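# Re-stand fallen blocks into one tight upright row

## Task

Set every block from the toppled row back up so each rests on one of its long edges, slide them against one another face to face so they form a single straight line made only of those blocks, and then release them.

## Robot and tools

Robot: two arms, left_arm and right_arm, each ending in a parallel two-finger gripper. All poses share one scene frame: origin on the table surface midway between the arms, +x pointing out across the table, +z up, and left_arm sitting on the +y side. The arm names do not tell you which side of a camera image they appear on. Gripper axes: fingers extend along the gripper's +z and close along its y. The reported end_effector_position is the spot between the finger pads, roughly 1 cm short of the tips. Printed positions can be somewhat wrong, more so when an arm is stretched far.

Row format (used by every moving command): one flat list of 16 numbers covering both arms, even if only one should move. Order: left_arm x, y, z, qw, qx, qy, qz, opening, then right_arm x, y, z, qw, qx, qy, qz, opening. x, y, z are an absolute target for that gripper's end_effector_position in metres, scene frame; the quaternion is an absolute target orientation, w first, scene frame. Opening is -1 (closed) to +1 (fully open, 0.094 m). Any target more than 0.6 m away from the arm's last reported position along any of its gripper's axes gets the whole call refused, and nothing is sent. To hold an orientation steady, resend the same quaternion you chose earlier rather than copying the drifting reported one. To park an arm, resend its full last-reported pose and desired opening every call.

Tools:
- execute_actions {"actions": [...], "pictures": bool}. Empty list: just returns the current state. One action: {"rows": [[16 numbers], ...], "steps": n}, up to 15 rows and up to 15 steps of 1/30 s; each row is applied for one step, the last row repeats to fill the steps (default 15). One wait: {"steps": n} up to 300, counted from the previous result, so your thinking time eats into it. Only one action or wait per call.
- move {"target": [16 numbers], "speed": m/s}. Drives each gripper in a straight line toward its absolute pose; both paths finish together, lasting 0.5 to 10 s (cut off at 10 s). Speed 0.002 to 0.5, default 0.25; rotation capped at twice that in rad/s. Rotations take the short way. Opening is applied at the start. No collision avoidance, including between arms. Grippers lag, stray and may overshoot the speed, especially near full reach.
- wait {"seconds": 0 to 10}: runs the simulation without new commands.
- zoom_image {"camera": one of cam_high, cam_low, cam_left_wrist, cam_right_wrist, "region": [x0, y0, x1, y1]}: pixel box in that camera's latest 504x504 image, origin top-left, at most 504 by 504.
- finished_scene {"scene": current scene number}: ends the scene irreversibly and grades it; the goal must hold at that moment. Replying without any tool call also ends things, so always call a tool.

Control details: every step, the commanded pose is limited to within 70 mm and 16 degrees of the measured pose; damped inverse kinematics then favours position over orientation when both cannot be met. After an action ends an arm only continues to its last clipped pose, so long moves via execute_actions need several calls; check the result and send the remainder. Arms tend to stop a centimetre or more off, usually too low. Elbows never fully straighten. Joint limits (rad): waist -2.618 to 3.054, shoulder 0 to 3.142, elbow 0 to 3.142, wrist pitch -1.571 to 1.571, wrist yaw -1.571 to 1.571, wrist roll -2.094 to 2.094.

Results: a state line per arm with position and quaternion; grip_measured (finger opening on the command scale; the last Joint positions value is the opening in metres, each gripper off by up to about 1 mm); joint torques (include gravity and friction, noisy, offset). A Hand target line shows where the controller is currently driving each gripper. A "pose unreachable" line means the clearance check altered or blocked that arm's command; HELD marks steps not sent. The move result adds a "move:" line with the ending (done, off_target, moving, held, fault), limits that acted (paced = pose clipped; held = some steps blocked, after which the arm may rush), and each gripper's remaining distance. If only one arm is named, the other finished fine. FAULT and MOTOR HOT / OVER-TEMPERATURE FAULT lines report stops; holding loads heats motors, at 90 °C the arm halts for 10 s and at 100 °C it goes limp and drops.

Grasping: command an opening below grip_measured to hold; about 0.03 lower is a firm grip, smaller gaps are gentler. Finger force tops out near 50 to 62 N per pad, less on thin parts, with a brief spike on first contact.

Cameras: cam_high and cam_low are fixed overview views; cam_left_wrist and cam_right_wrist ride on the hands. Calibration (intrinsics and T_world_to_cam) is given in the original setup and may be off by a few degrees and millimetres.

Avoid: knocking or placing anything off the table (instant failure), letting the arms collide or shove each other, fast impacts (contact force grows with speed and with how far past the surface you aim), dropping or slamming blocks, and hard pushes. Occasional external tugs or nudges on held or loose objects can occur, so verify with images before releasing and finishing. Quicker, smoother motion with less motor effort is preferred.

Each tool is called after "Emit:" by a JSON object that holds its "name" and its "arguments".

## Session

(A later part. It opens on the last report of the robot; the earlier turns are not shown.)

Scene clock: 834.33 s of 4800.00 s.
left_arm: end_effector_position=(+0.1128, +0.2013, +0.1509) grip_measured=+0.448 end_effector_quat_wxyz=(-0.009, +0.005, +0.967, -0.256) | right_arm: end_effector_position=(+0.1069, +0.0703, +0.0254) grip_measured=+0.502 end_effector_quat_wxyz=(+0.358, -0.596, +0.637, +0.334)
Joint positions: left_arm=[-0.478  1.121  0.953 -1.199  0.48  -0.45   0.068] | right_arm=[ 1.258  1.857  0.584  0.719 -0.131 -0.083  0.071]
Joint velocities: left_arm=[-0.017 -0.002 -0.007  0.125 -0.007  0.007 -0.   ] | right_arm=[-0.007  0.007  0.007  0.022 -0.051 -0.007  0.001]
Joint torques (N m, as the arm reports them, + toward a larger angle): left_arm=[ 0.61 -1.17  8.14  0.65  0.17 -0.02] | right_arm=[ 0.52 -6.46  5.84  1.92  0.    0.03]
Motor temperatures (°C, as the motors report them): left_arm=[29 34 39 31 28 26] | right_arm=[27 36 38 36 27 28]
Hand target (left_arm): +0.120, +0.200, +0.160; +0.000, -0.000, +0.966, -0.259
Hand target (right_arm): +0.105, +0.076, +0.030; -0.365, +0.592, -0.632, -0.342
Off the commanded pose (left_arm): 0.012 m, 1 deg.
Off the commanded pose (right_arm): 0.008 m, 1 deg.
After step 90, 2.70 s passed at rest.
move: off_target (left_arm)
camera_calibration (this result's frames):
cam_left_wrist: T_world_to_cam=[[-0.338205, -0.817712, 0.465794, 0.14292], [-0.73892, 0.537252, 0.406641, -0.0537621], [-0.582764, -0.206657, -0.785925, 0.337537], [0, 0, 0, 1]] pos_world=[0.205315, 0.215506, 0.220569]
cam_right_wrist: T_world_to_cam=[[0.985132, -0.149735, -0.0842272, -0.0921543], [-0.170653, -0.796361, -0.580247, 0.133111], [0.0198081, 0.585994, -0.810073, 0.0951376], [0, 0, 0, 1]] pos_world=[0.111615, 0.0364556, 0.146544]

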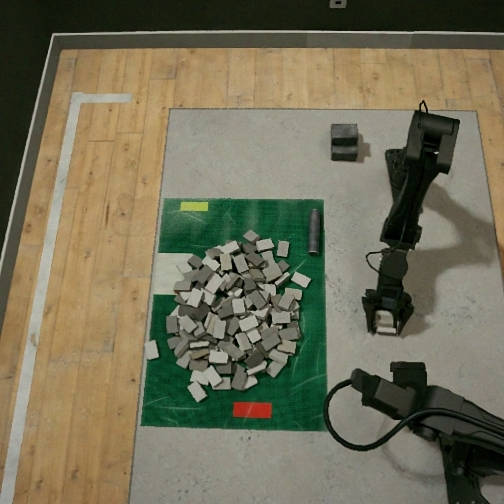

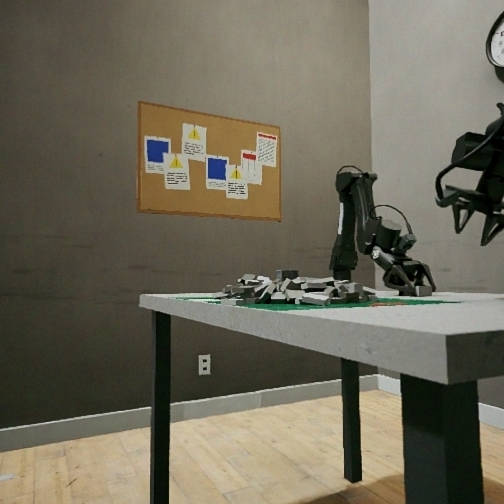

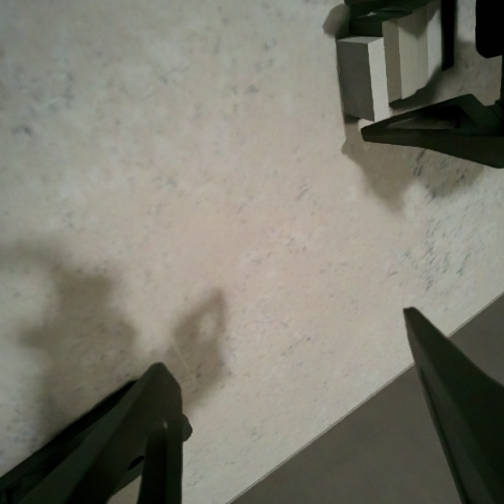

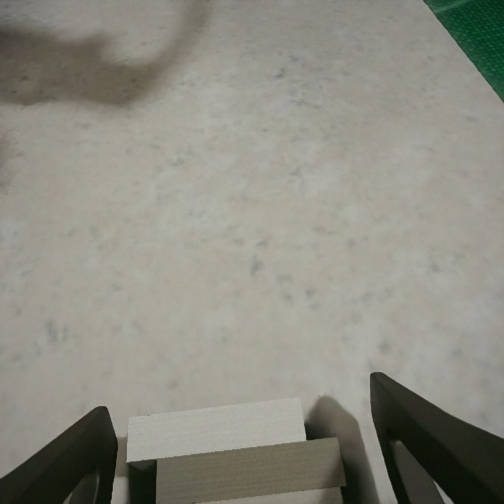

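Emit:
{"name": "execute_actions", "arguments": {"actions": [{"rows":[[0.12,0.20,0.16,0,0,0.966,-0.2588,0.45,0.1055,0.076,0.030,0.3648,-0.5923,0.6319,0.3420,0.47],[0.12,0.20,0.16,0,0,0.966,-0.2588,0.45,0.1055,0.076,0.030,0.3648,-0.5923,0.6319,0.3420,0.44],[0.12,0.20,0.16,0,0,0.966,-0.2588,0.45,0.1055,0.076,0.030,0.3648,-0.5923,0.6319,0.3420,0.41],[0.12,0.20,0.16,0,0,0.966,-0.2588,0.45,0.1055,0.076,0.030,0.3648,-0.5923,0.6319,0.3420,0.38],[0.12,0.20,0.16,0,0,0.966,-0.2588,0.45,0.1055,0.076,0.030,0.3648,-0.5923,0.6319,0.3420,0.35],[0.12,0.20,0.16,0,0,0.966,-0.2588,0.45,0.1055,0.076,0.030,0.3648,-0.5923,0.6319,0.3420,0.32],[0.12,0.20,0.16,0,0,0.966,-0.2588,0.45,0.1055,0.076,0.030,0.3648,-0.5923,0.6319,0.3420,0.29],[0.12,0.20,0.16,0,0,0.966,-0.2588,0.45,0.1055,0.076,0.030,0.3648,-0.5923,0.6319,0.3420,0.26],[0.12,0.20,0.16,0,0,0.966,-0.2588,0.45,0.1055,0.076,0.030,0.3648,-0.5923,0.6319,0.3420,0.23],[0.12,0.20,0.16,0,0,0.966,-0.2588,0.45,0.1055,0.076,0.030,0.3648,-0.5923,0.6319,0.3420,0.20],[0.12,0.20,0.16,0,0,0.966,-0.2588,0.45,0.1055,0.076,0.030,0.3648,-0.5923,0.6319,0.3420,0.18],[0.12,0.20,0.16,0,0,0.966,-0.2588,0.45,0.1055,0.076,0.030,0.3648,-0.5923,0.6319,0.3420,0.16],[0.12,0.20,0.16,0,0,0.966,-0.2588,0.45,0.1055,0.076,0.030,0.3648,-0.5923,0.6319,0.3420,0.14],[0.12,0.20,0.16,0,0,0.966,-0.2588,0.45,0.1055,0.076,0.030,0.3648,-0.5923,0.6319,0.3420,0.12],[0.12,0.20,0.16,0,0,0.966,-0.2588,0.45,0.1055,0.076,0.030,0.3648,-0.5923,0.6319,0.3420,0.10]],"steps":15}]}}

Scene clock: 848.10 s of 4800.00 s.
left_arm: end_effector_position=(+0.1128, +0.2013, +0.1509) grip_measured=+0.448 end_effector_quat_wxyz=(-0.009, +0.005, +0.967, -0.256) | right_arm: end_effector_position=(+0.1069, +0.0707, +0.0261) grip_measured=+0.112 end_effector_quat_wxyz=(+0.359, -0.596, +0.636, +0.335)
Joint positions: left_arm=[-0.478  1.121  0.953 -1.199  0.48  -0.45   0.068] | right_arm=[ 1.258  1.857  0.584  0.723 -0.132 -0.083  0.052]
Joint velocities: left_arm=[ 0.002 -0.007 -0.027  0.037  0.007  0.022 -0.   ] | right_arm=[-0.002  0.007 -0.007  0.037 -0.066  0.037 -0.021]
Joint torques (N m, as the arm reports them, + toward a larger angle): left_arm=[ 0.69 -1.16  8.11  0.65  0.16 -0.01] | right_arm=[ 0.46 -6.4   5.79  1.94 -0.01  0.05]
Motor temperatures (°C, as the motors report them): left_arm=[29 34 39 31 28 26] | right_arm=[27 36 37 37 27 28]
Hand target (left_arm): +0.120, +0.200, +0.160; +0.000, -0.000, +0.966, -0.259
Hand target (right_arm): +0.105, +0.076, +0.030; -0.364, +0.592, -0.632, -0.342
Off the commanded pose (left_arm): 0.012 m, 1 deg.
Off the commanded pose (right_arm): 0.007 m, 1 deg.
Steps of this call (steps 1 to 90: nothing new was sent; then 10.27 s passed at rest; steps 91 to 105: all 15 steps of this action). Readings (end_effector_position):
91: left_arm (+0.1128, +0.2013, +0.1509) | right_arm (+0.1070, +0.0707, +0.0261)
92: left_arm (+0.1128, +0.2013, +0.1509) | right_arm (+0.1070, +0.0707, +0.0261)
94: left_arm (+0.1128, +0.2013, +0.1509) | right_arm (+0.1070, +0.0707, +0.0261)
98: left_arm (+0.1128, +0.2013, +0.1509) | right_arm (+0.1070, +0.0707, +0.0261)
105: the state above
camera_calibration (this result's frames):
cam_left_wrist: T_world_to_cam=[[-0.338205, -0.817712, 0.465794, 0.14292], [-0.73892, 0.537252, 0.406641, -0.0537621], [-0.582764, -0.206657, -0.785925, 0.337537], [0, 0, 0, 1]] pos_world=[0.205315, 0.215506, 0.220569]
cam_right_wrist: T_world_to_cam=[[0.985228, -0.149129, -0.0841829, -0.0921112], [-0.170069, -0.794442, -0.583042, 0.133765], [0.0200701, 0.588746, -0.808069, 0.0951918], [0, 0, 0, 1]] pos_world=[0.111589, 0.0364881, 0.147158]

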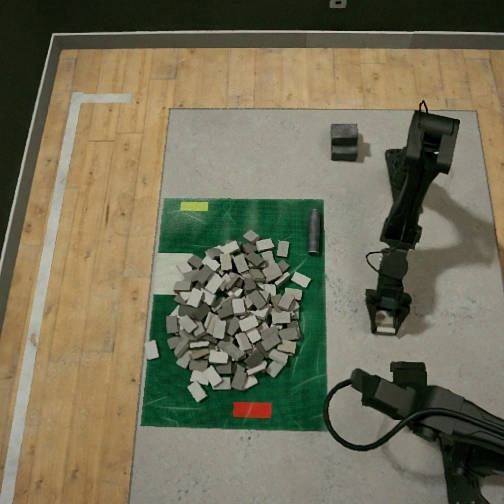

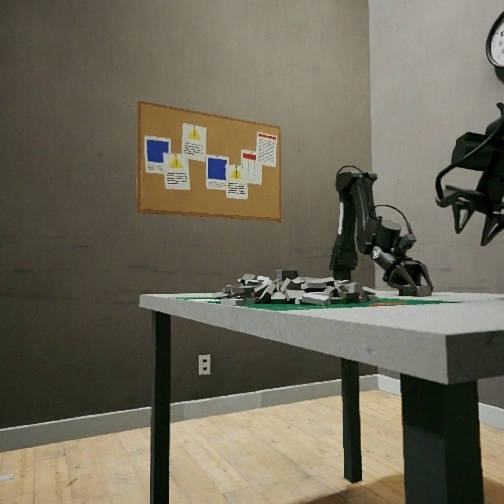

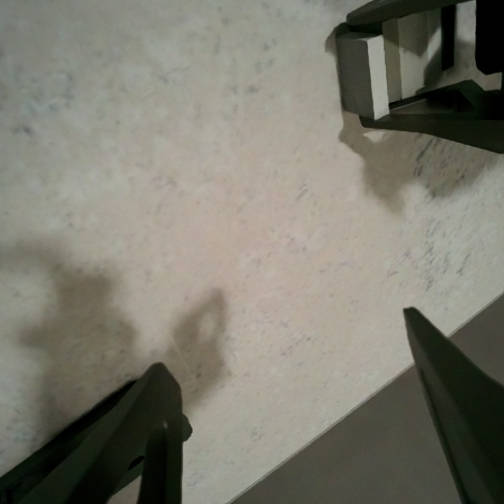

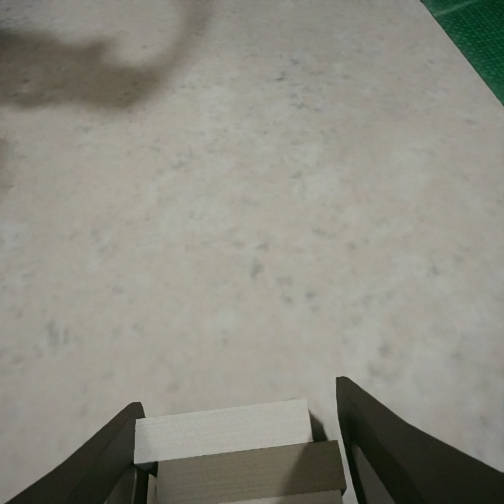

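Emit:
{"name": "execute_actions", "arguments": {"actions": [{"rows":[[0.12,0.20,0.16,0,0,0.966,-0.2588,0.45,0.1055,0.076,0.030,0.3648,-0.5923,0.6319,0.3420,0.08],[0.12,0.20,0.16,0,0,0.966,-0.2588,0.45,0.1055,0.076,0.030,0.3648,-0.5923,0.6319,0.3420,0.06],[0.12,0.20,0.16,0,0,0.966,-0.2588,0.45,0.1055,0.076,0.030,0.3648,-0.5923,0.6319,0.3420,0.04],[0.12,0.20,0.16,0,0,0.966,-0.2588,0.45,0.1055,0.076,0.030,0.3648,-0.5923,0.6319,0.3420,0.02],[0.12,0.20,0.16,0,0,0.966,-0.2588,0.45,0.1055,0.076,0.030,0.3648,-0.5923,0.6319,0.3420,0.0],[0.12,0.20,0.16,0,0,0.966,-0.2588,0.45,0.1055,0.076,0.030,0.3648,-0.5923,0.6319,0.3420,-0.02],[0.12,0.20,0.16,0,0,0.966,-0.2588,0.45,0.1055,0.076,0.030,0.3648,-0.5923,0.6319,0.3420,-0.04],[0.12,0.20,0.16,0,0,0.966,-0.2588,0.45,0.1055,0.076,0.030,0.3648,-0.5923,0.6319,0.3420,-0.06],[0.12,0.20,0.16,0,0,0.966,-0.2588,0.45,0.1055,0.076,0.030,0.3648,-0.5923,0.6319,0.3420,-0.075],[0.12,0.20,0.16,0,0,0.966,-0.2588,0.45,0.1055,0.076,0.030,0.3648,-0.5923,0.6319,0.3420,-0.09],[0.12,0.20,0.16,0,0,0.966,-0.2588,0.45,0.1055,0.076,0.030,0.3648,-0.5923,0.6319,0.3420,-0.10],[0.12,0.20,0.16,0,0,0.966,-0.2588,0.45,0.1055,0.076,0.030,0.3648,-0.5923,0.6319,0.3420,-0.11],[0.12,0.20,0.16,0,0,0.966,-0.2588,0.45,0.1055,0.076,0.030,0.3648,-0.5923,0.6319,0.3420,-0.12],[0.12,0.20,0.16,0,0,0.966,-0.2588,0.45,0.1055,0.076,0.030,0.3648,-0.5923,0.6319,0.3420,-0.13]],"steps":15}]}}

Scene clock: 855.10 s of 4800.00 s.
left_arm: end_effector_position=(+0.1128, +0.2013, +0.1509) grip_measured=+0.448 end_effector_quat_wxyz=(-0.009, +0.005, +0.967, -0.256) | right_arm: end_effector_position=(+0.1073, +0.0708, +0.0262) grip_measured=-0.097 end_effector_quat_wxyz=(+0.360, -0.595, +0.636, +0.334)
Joint positions: left_arm=[-0.478  1.121  0.953 -1.199  0.48  -0.45   0.068] | right_arm=[ 1.258  1.857  0.584  0.723 -0.13  -0.083  0.042]
Joint velocities: left_arm=[-0.007 -0.017 -0.027  0.051 -0.066 -0.081 -0.   ] | right_arm=[-0.012 -0.002 -0.007  0.066 -0.037 -0.007  0.001]
Joint torques (N m, as the arm reports them, + toward a larger angle): left_arm=[ 0.58 -1.18  8.1   0.65  0.17 -0.02] | right_arm=[ 0.48 -6.39  5.81  1.93 -0.03  0.07]
Motor temperatures (°C, as the motors report them): left_arm=[29 34 39 31 28 26] | right_arm=[27 36 37 37 27 28]
Hand target (left_arm): +0.120, +0.200, +0.160; +0.000, -0.000, +0.966, -0.259
Hand target (right_arm): +0.105, +0.076, +0.030; -0.365, +0.592, -0.632, -0.342
Off the commanded pose (left_arm): 0.012 m, 1 deg.
Off the commanded pose (right_arm): 0.007 m, 1 deg.
Steps of this call (steps 1 to 90: nothing new was sent; then 3.50 s passed at rest; steps 91 to 105: all 15 steps of this action). Readings (end_effector_position):
91: left_arm (+0.1128, +0.2013, +0.1509) | right_arm (+0.1069, +0.0707, +0.0261)
92: left_arm (+0.1128, +0.2013, +0.1509) | right_arm (+0.1069, +0.0708, +0.0262)
94: left_arm (+0.1128, +0.2013, +0.1509) | right_arm (+0.1069, +0.0708, +0.0262)
98: left_arm (+0.1128, +0.2013, +0.1509) | right_arm (+0.1070, +0.0708, +0.0262)
105: the state above
camera_calibration (this result's frames):
cam_left_wrist: T_world_to_cam=[[-0.338205, -0.817712, 0.465794, 0.14292], [-0.73892, 0.537252, 0.406641, -0.0537621], [-0.582764, -0.206657, -0.785925, 0.337537], [0, 0, 0, 1]] pos_world=[0.205315, 0.215506, 0.220569]
cam_right_wrist: T_world_to_cam=[[0.985079, -0.150687, -0.0831383, -0.0923455], [-0.170695, -0.793859, -0.583653, 0.133995], [0.021949, 0.589136, -0.807736, 0.0950231], [0, 0, 0, 1]] pos_world=[0.111754, 0.036476, 0.147282]

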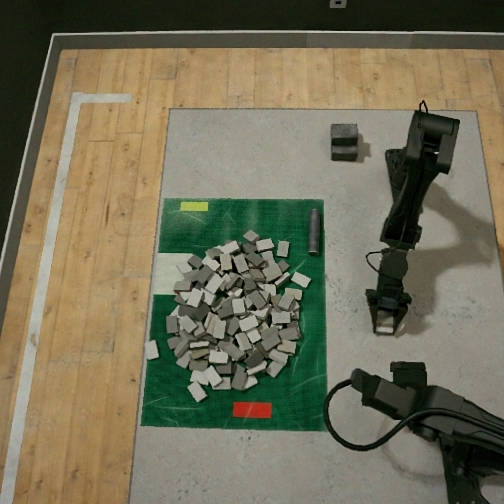

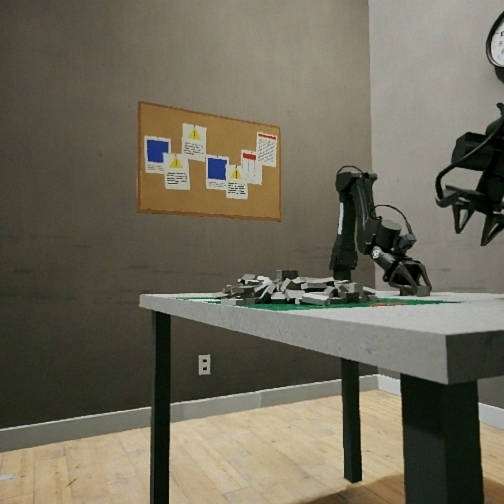

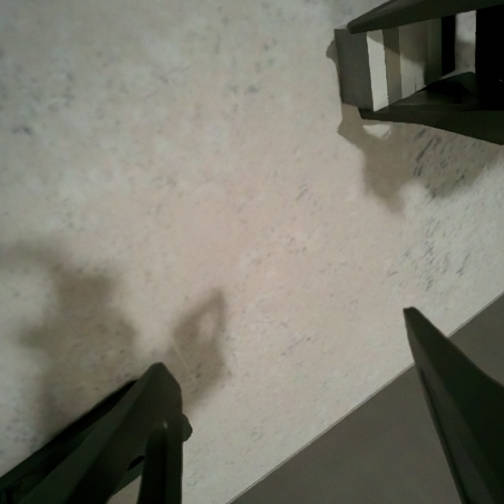

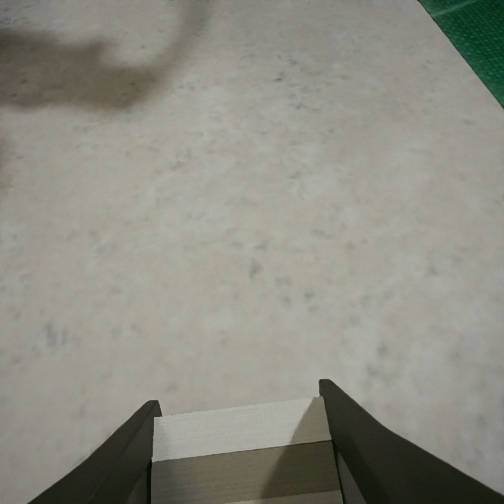

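Emit:
{"name": "execute_actions", "arguments": {"actions": [{"rows":[[0.12,0.20,0.16,0,0,0.966,-0.2588,0.45,0.1055,0.076,0.030,0.3648,-0.5923,0.6319,0.3420,-0.11],[0.12,0.20,0.16,0,0,0.966,-0.2588,0.45,0.1055,0.076,0.030,0.3648,-0.5923,0.6319,0.3420,-0.10],[0.12,0.20,0.16,0,0,0.966,-0.2588,0.45,0.1055,0.076,0.030,0.3648,-0.5923,0.6319,0.3420,-0.09],[0.12,0.20,0.16,0,0,0.966,-0.2588,0.45,0.1055,0.076,0.030,0.3648,-0.5923,0.6319,0.3420,-0.08],[0.12,0.20,0.16,0,0,0.966,-0.2588,0.45,0.1055,0.076,0.030,0.3648,-0.5923,0.6319,0.3420,-0.06],[0.12,0.20,0.16,0,0,0.966,-0.2588,0.45,0.1055,0.076,0.030,0.3648,-0.5923,0.6319,0.3420,-0.04],[0.12,0.20,0.16,0,0,0.966,-0.2588,0.45,0.1055,0.076,0.030,0.3648,-0.5923,0.6319,0.3420,-0.01],[0.12,0.20,0.16,0,0,0.966,-0.2588,0.45,0.1055,0.076,0.030,0.3648,-0.5923,0.6319,0.3420,0.03],[0.12,0.20,0.16,0,0,0.966,-0.2588,0.45,0.1055,0.076,0.030,0.3648,-0.5923,0.6319,0.3420,0.07],[0.12,0.20,0.16,0,0,0.966,-0.2588,0.45,0.1055,0.076,0.030,0.3648,-0.5923,0.6319,0.3420,0.11],[0.12,0.20,0.16,0,0,0.966,-0.2588,0.45,0.1055,0.076,0.030,0.3648,-0.5923,0.6319,0.3420,0.15],[0.12,0.20,0.16,0,0,0.966,-0.2588,0.45,0.1055,0.076,0.030,0.3648,-0.5923,0.6319,0.3420,0.19],[0.12,0.20,0.16,0,0,0.966,-0.2588,0.45,0.1055,0.076,0.030,0.3648,-0.5923,0.6319,0.3420,0.23],[0.12,0.20,0.16,0,0,0.966,-0.2588,0.45,0.1055,0.076,0.030,0.3648,-0.5923,0.6319,0.3420,0.27],[0.12,0.20,0.16,0,0,0.966,-0.2588,0.45,0.1055,0.076,0.030,0.3648,-0.5923,0.6319,0.3420,0.30]],"steps":15}], "pictures": false}}

Emit:
{"name": "move", "arguments": {"target": [0.12,0.20,0.16,0,0,0.966,-0.2588,0.45, 0.1055,0.050,0.050,0.3648,-0.5923,0.6319,0.3420,0.35], "speed": 0.03}}

Scene clock: 865.83 s of 4800.00 s.
left_arm: end_effector_position=(+0.1128, +0.2013, +0.1509) grip_measured=+0.448 end_effector_quat_wxyz=(-0.009, +0.005, +0.967, -0.256) | right_arm: end_effector_position=(+0.1073, +0.0708, +0.0262) grip_measured=+0.282 end_effector_quat_wxyz=(+0.360, -0.595, +0.636, +0.334)
Joint positions: left_arm=[-0.478  1.121  0.953 -1.199  0.48  -0.45   0.068] | right_arm=[ 1.258  1.857  0.584  0.723 -0.13  -0.083  0.06 ]
Joint velocities: left_arm=[-0.007 -0.007 -0.002 -0.022  0.022  0.037  0.001] | right_arm=[-0.007  0.002  0.002 -0.051  0.022  0.022  0.033]
Joint torques (N m, as the arm reports them, + toward a larger angle): left_arm=[ 0.62 -1.13  8.11  0.67  0.18 -0.01] | right_arm=[ 0.48 -6.45  5.95  1.96 -0.06  0.04]
Motor temperatures (°C, as the motors report them): left_arm=[29 34 40 31 28 26] | right_arm=[27 36 37 38 27 28]
Hand target (left_arm): +0.120, +0.200, +0.160; +0.000, -0.000, +0.966, -0.259
Hand target (right_arm): +0.105, +0.076, +0.030; -0.365, +0.592, -0.632, -0.342
Off the commanded pose (left_arm): 0.012 m, 1 deg.
Off the commanded pose (right_arm): 0.007 m, 1 deg.
Steps of this call (steps 1 to 90: nothing new was sent; then 7.23 s passed at rest; steps 91 to 105: all 15 steps of this action). Readings (end_effector_position):
91: left_arm (+0.1128, +0.2013, +0.1509) | right_arm (+0.1073, +0.0708, +0.0262)
92: left_arm (+0.1128, +0.2013, +0.1509) | right_arm (+0.1073, +0.0708, +0.0262)
94: left_arm (+0.1128, +0.2013, +0.1509) | right_arm (+0.1073, +0.0708, +0.0262)
98: left_arm (+0.1128, +0.2013, +0.1509) | right_arm (+0.1073, +0.0708, +0.0262)
105: the state above

Scene clock: 867.37 s of 4800.00 s.
left_arm: end_effector_position=(+0.1128, +0.2013, +0.1509) grip_measured=+0.448 end_effector_quat_wxyz=(-0.009, +0.005, +0.967, -0.256) | right_arm: end_effector_position=(+0.1020, +0.0558, +0.0472) grip_measured=+0.348 end_effector_quat_wxyz=(+0.364, -0.594, +0.630, +0.343)
Joint positions: left_arm=[-0.478  1.121  0.953 -1.199  0.48  -0.45   0.068] | right_arm=[ 1.258  1.73   0.525  0.675 -0.14  -0.083  0.063]
Joint velocities: left_arm=[-0.002 -0.007 -0.002 -0.066  0.022 -0.007 -0.   ] | right_arm=[-0.012 -0.007  0.007 -0.125  0.081 -0.007  0.   ]
Joint torques (N m, as the arm reports them, + toward a larger angle): left_arm=[ 0.63 -1.18  8.12  0.65  0.18 -0.02] | right_arm=[-0.96 -8.49  4.24  1.64 -0.1  -0.03]
Motor temperatures (°C, as the motors report them): left_arm=[29 34 40 31 28 26] | right_arm=[27 36 37 37 27 28]
Hand target (left_arm): +0.120, +0.200, +0.160; +0.000, -0.000, +0.966, -0.259
Hand target (right_arm): +0.105, +0.050, +0.050; -0.365, +0.592, -0.632, -0.342
Off the commanded pose (left_arm): 0.012 m, 1 deg.
Off the commanded pose (right_arm): 0.007 m, 0 deg.
move: off_target (left_arm)
camera_calibration (this result's frames):
cam_left_wrist: T_world_to_cam=[[-0.338205, -0.817712, 0.465794, 0.14292], [-0.73892, 0.537252, 0.406641, -0.0537621], [-0.582764, -0.206657, -0.785925, 0.337537], [0, 0, 0, 1]] pos_world=[0.205315, 0.215506, 0.220569]
cam_right_wrist: T_world_to_cam=[[0.986297, -0.140233, -0.0869131, -0.0882263], [-0.164202, -0.7832, -0.599696, 0.132926], [0.0160267, 0.605749, -0.795494, 0.119998], [0, 0, 0, 1]] pos_world=[0.106921, 0.0190468, 0.167505]

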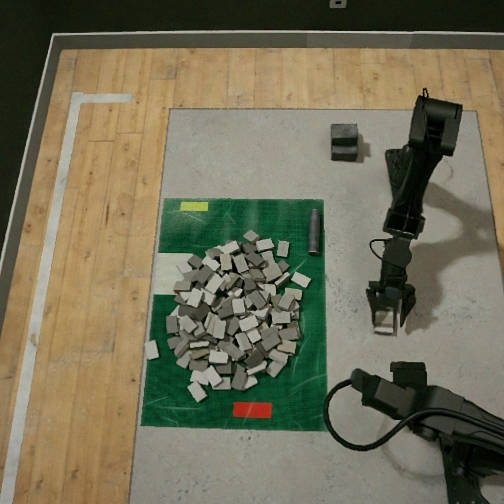

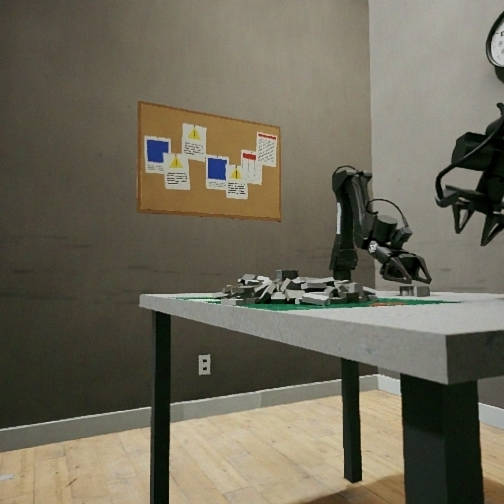

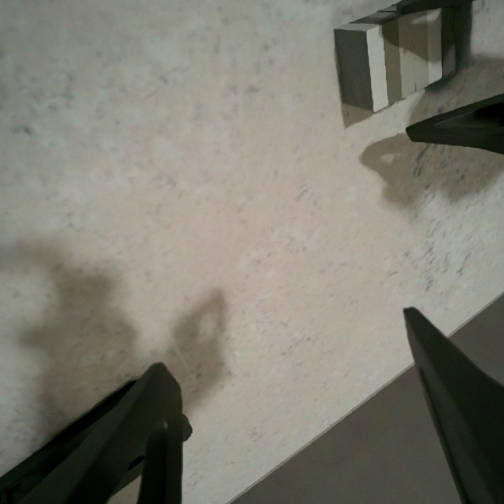

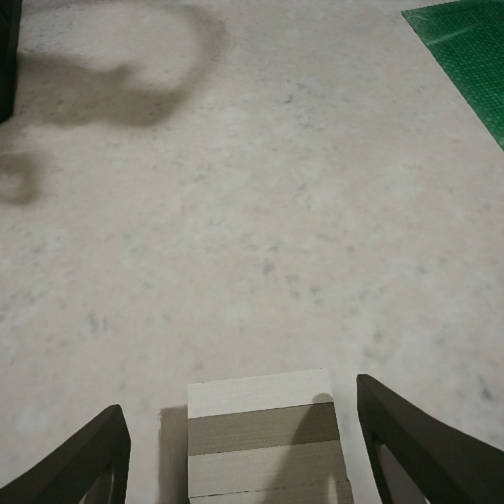

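Emit:
{"name": "zoom_image", "arguments": {"camera": "cam_left_wrist", "region": [310, 0, 504, 150]}}

Region (310, 0, 504, 150) of cam_left_wrist's 504x504 image, scaled by 2.598, with more detail than that image has; it fills the top 390 rows of this view, and the rest is white.

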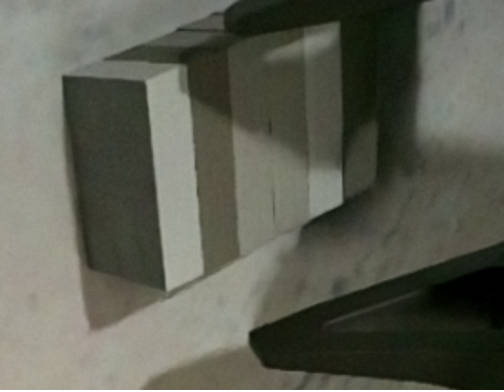

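Emit:
{"name": "move", "arguments": {"target": [0.12,0.20,0.16,0,0,0.966,-0.2588,0.45, 0.105,-0.03,0.085,0.3648,-0.5923,0.6319,0.3420,0.35], "speed": 0.1}}

Scene clock: 877.47 s of 4800.00 s.
left_arm: end_effector_position=(+0.1128, +0.2013, +0.1509) grip_measured=+0.448 end_effector_quat_wxyz=(-0.009, +0.005, +0.967, -0.256) | right_arm: end_effector_position=(+0.1039, -0.0263, +0.0836) grip_measured=+0.348 end_effector_quat_wxyz=(+0.361, -0.592, +0.635, +0.342)
Joint positions: left_arm=[-0.478  1.121  0.953 -1.199  0.48  -0.45   0.068] | right_arm=[ 1.155  1.223  0.314  0.363 -0.225 -0.127  0.063]
Joint velocities: left_arm=[-0.007  0.007 -0.012  0.037 -0.051 -0.051 -0.001] | right_arm=[-0.012 -0.002 -0.007  0.066 -0.081  0.007 -0.002]
Joint torques (N m, as the arm reports them, + toward a larger angle): left_arm=[ 0.63 -1.2   8.08  0.64  0.18 -0.01] | right_arm=[-0.69 -5.24  5.9   1.6  -0.14 -0.14]
Motor temperatures (°C, as the motors report them): left_arm=[29 34 40 31 28 26] | right_arm=[27 37 36 37 27 28]
Hand target (left_arm): +0.120, +0.200, +0.160; +0.000, -0.000, +0.966, -0.259
Hand target (right_arm): +0.105, -0.030, +0.086; -0.365, +0.593, -0.632, -0.342
Off the commanded pose (left_arm): 0.012 m, 1 deg.
Off the commanded pose (right_arm): 0.004 m, 1 deg.
After step 90, 5.50 s passed at rest.
move: off_target (left_arm)
camera_calibration (this result's frames):
cam_left_wrist: T_world_to_cam=[[-0.338205, -0.817712, 0.465794, 0.14292], [-0.73892, 0.537252, 0.406641, -0.0537621], [-0.582764, -0.206657, -0.785925, 0.337537], [0, 0, 0, 1]] pos_world=[0.205315, 0.215506, 0.220569]
cam_right_wrist: T_world_to_cam=[[0.984448, -0.14835, -0.0940934, -0.097876], [-0.175108, -0.785703, -0.593303, 0.0913866], [0.0140869, 0.600553, -0.799461, 0.199064], [0, 0, 0, 1]] pos_world=[0.109552, -0.0622655, 0.204154]

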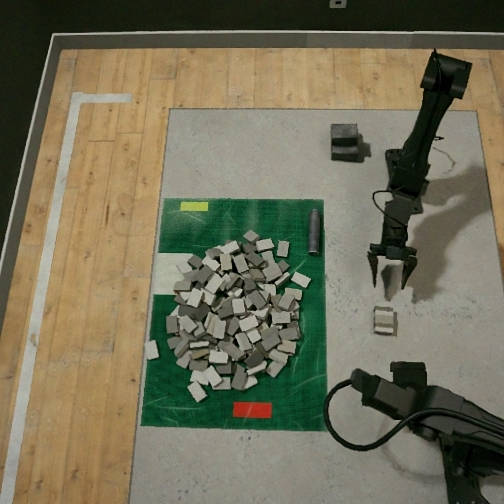

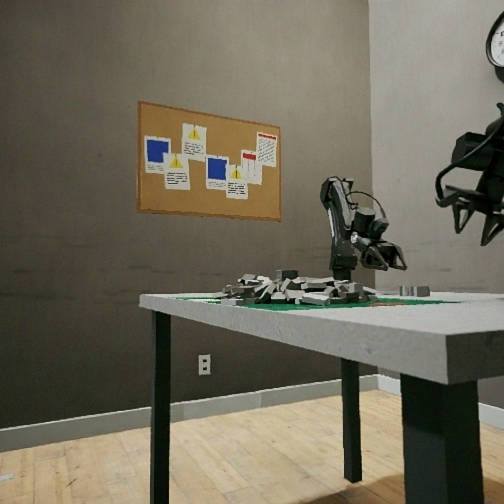

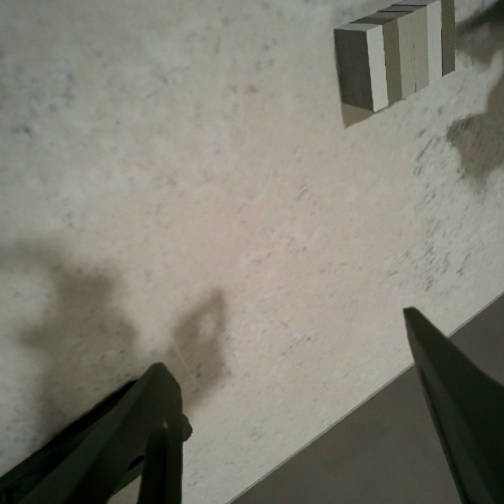

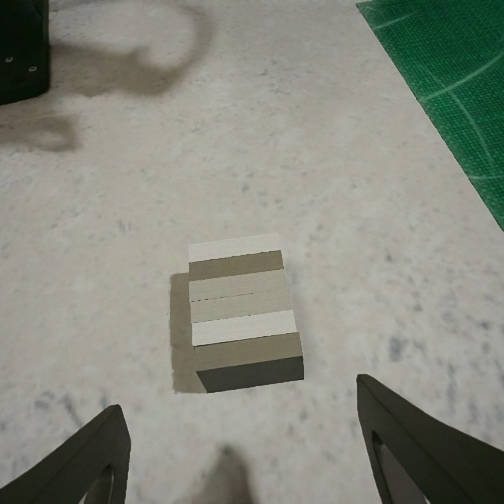

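Emit:
{"name": "zoom_image", "arguments": {"camera": "cam_right_wrist", "region": [150, 220, 330, 400]}}

Emit:
{"name": "zoom_image", "arguments": {"camera": "cam_left_wrist", "region": [320, 0, 480, 130]}}

Region (150, 220, 330, 400) of cam_right_wrist's 504x504 image, scaled by 2.800, with more detail than that image has.

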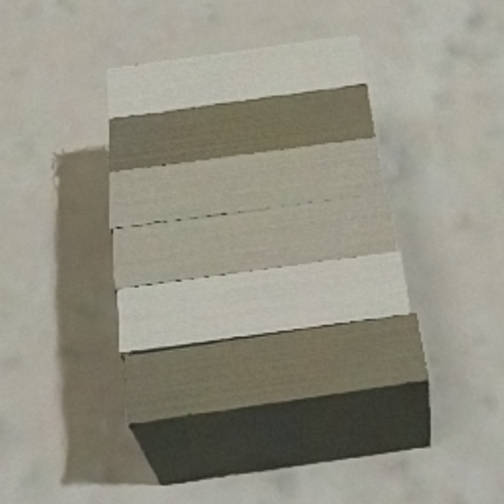

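Region (320, 0, 480, 130) of cam_left_wrist's 504x504 image, scaled by 3.150, with more detail than that image has; it fills the top 410 rows of this view, and the rest is white.

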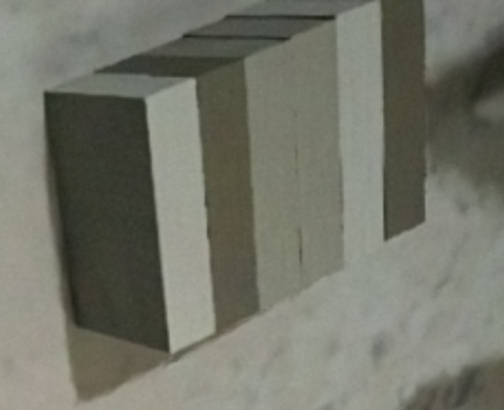

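Emit:
{"name": "finished_scene", "arguments": {"scene": 2}}

The scene is finished: the task was done.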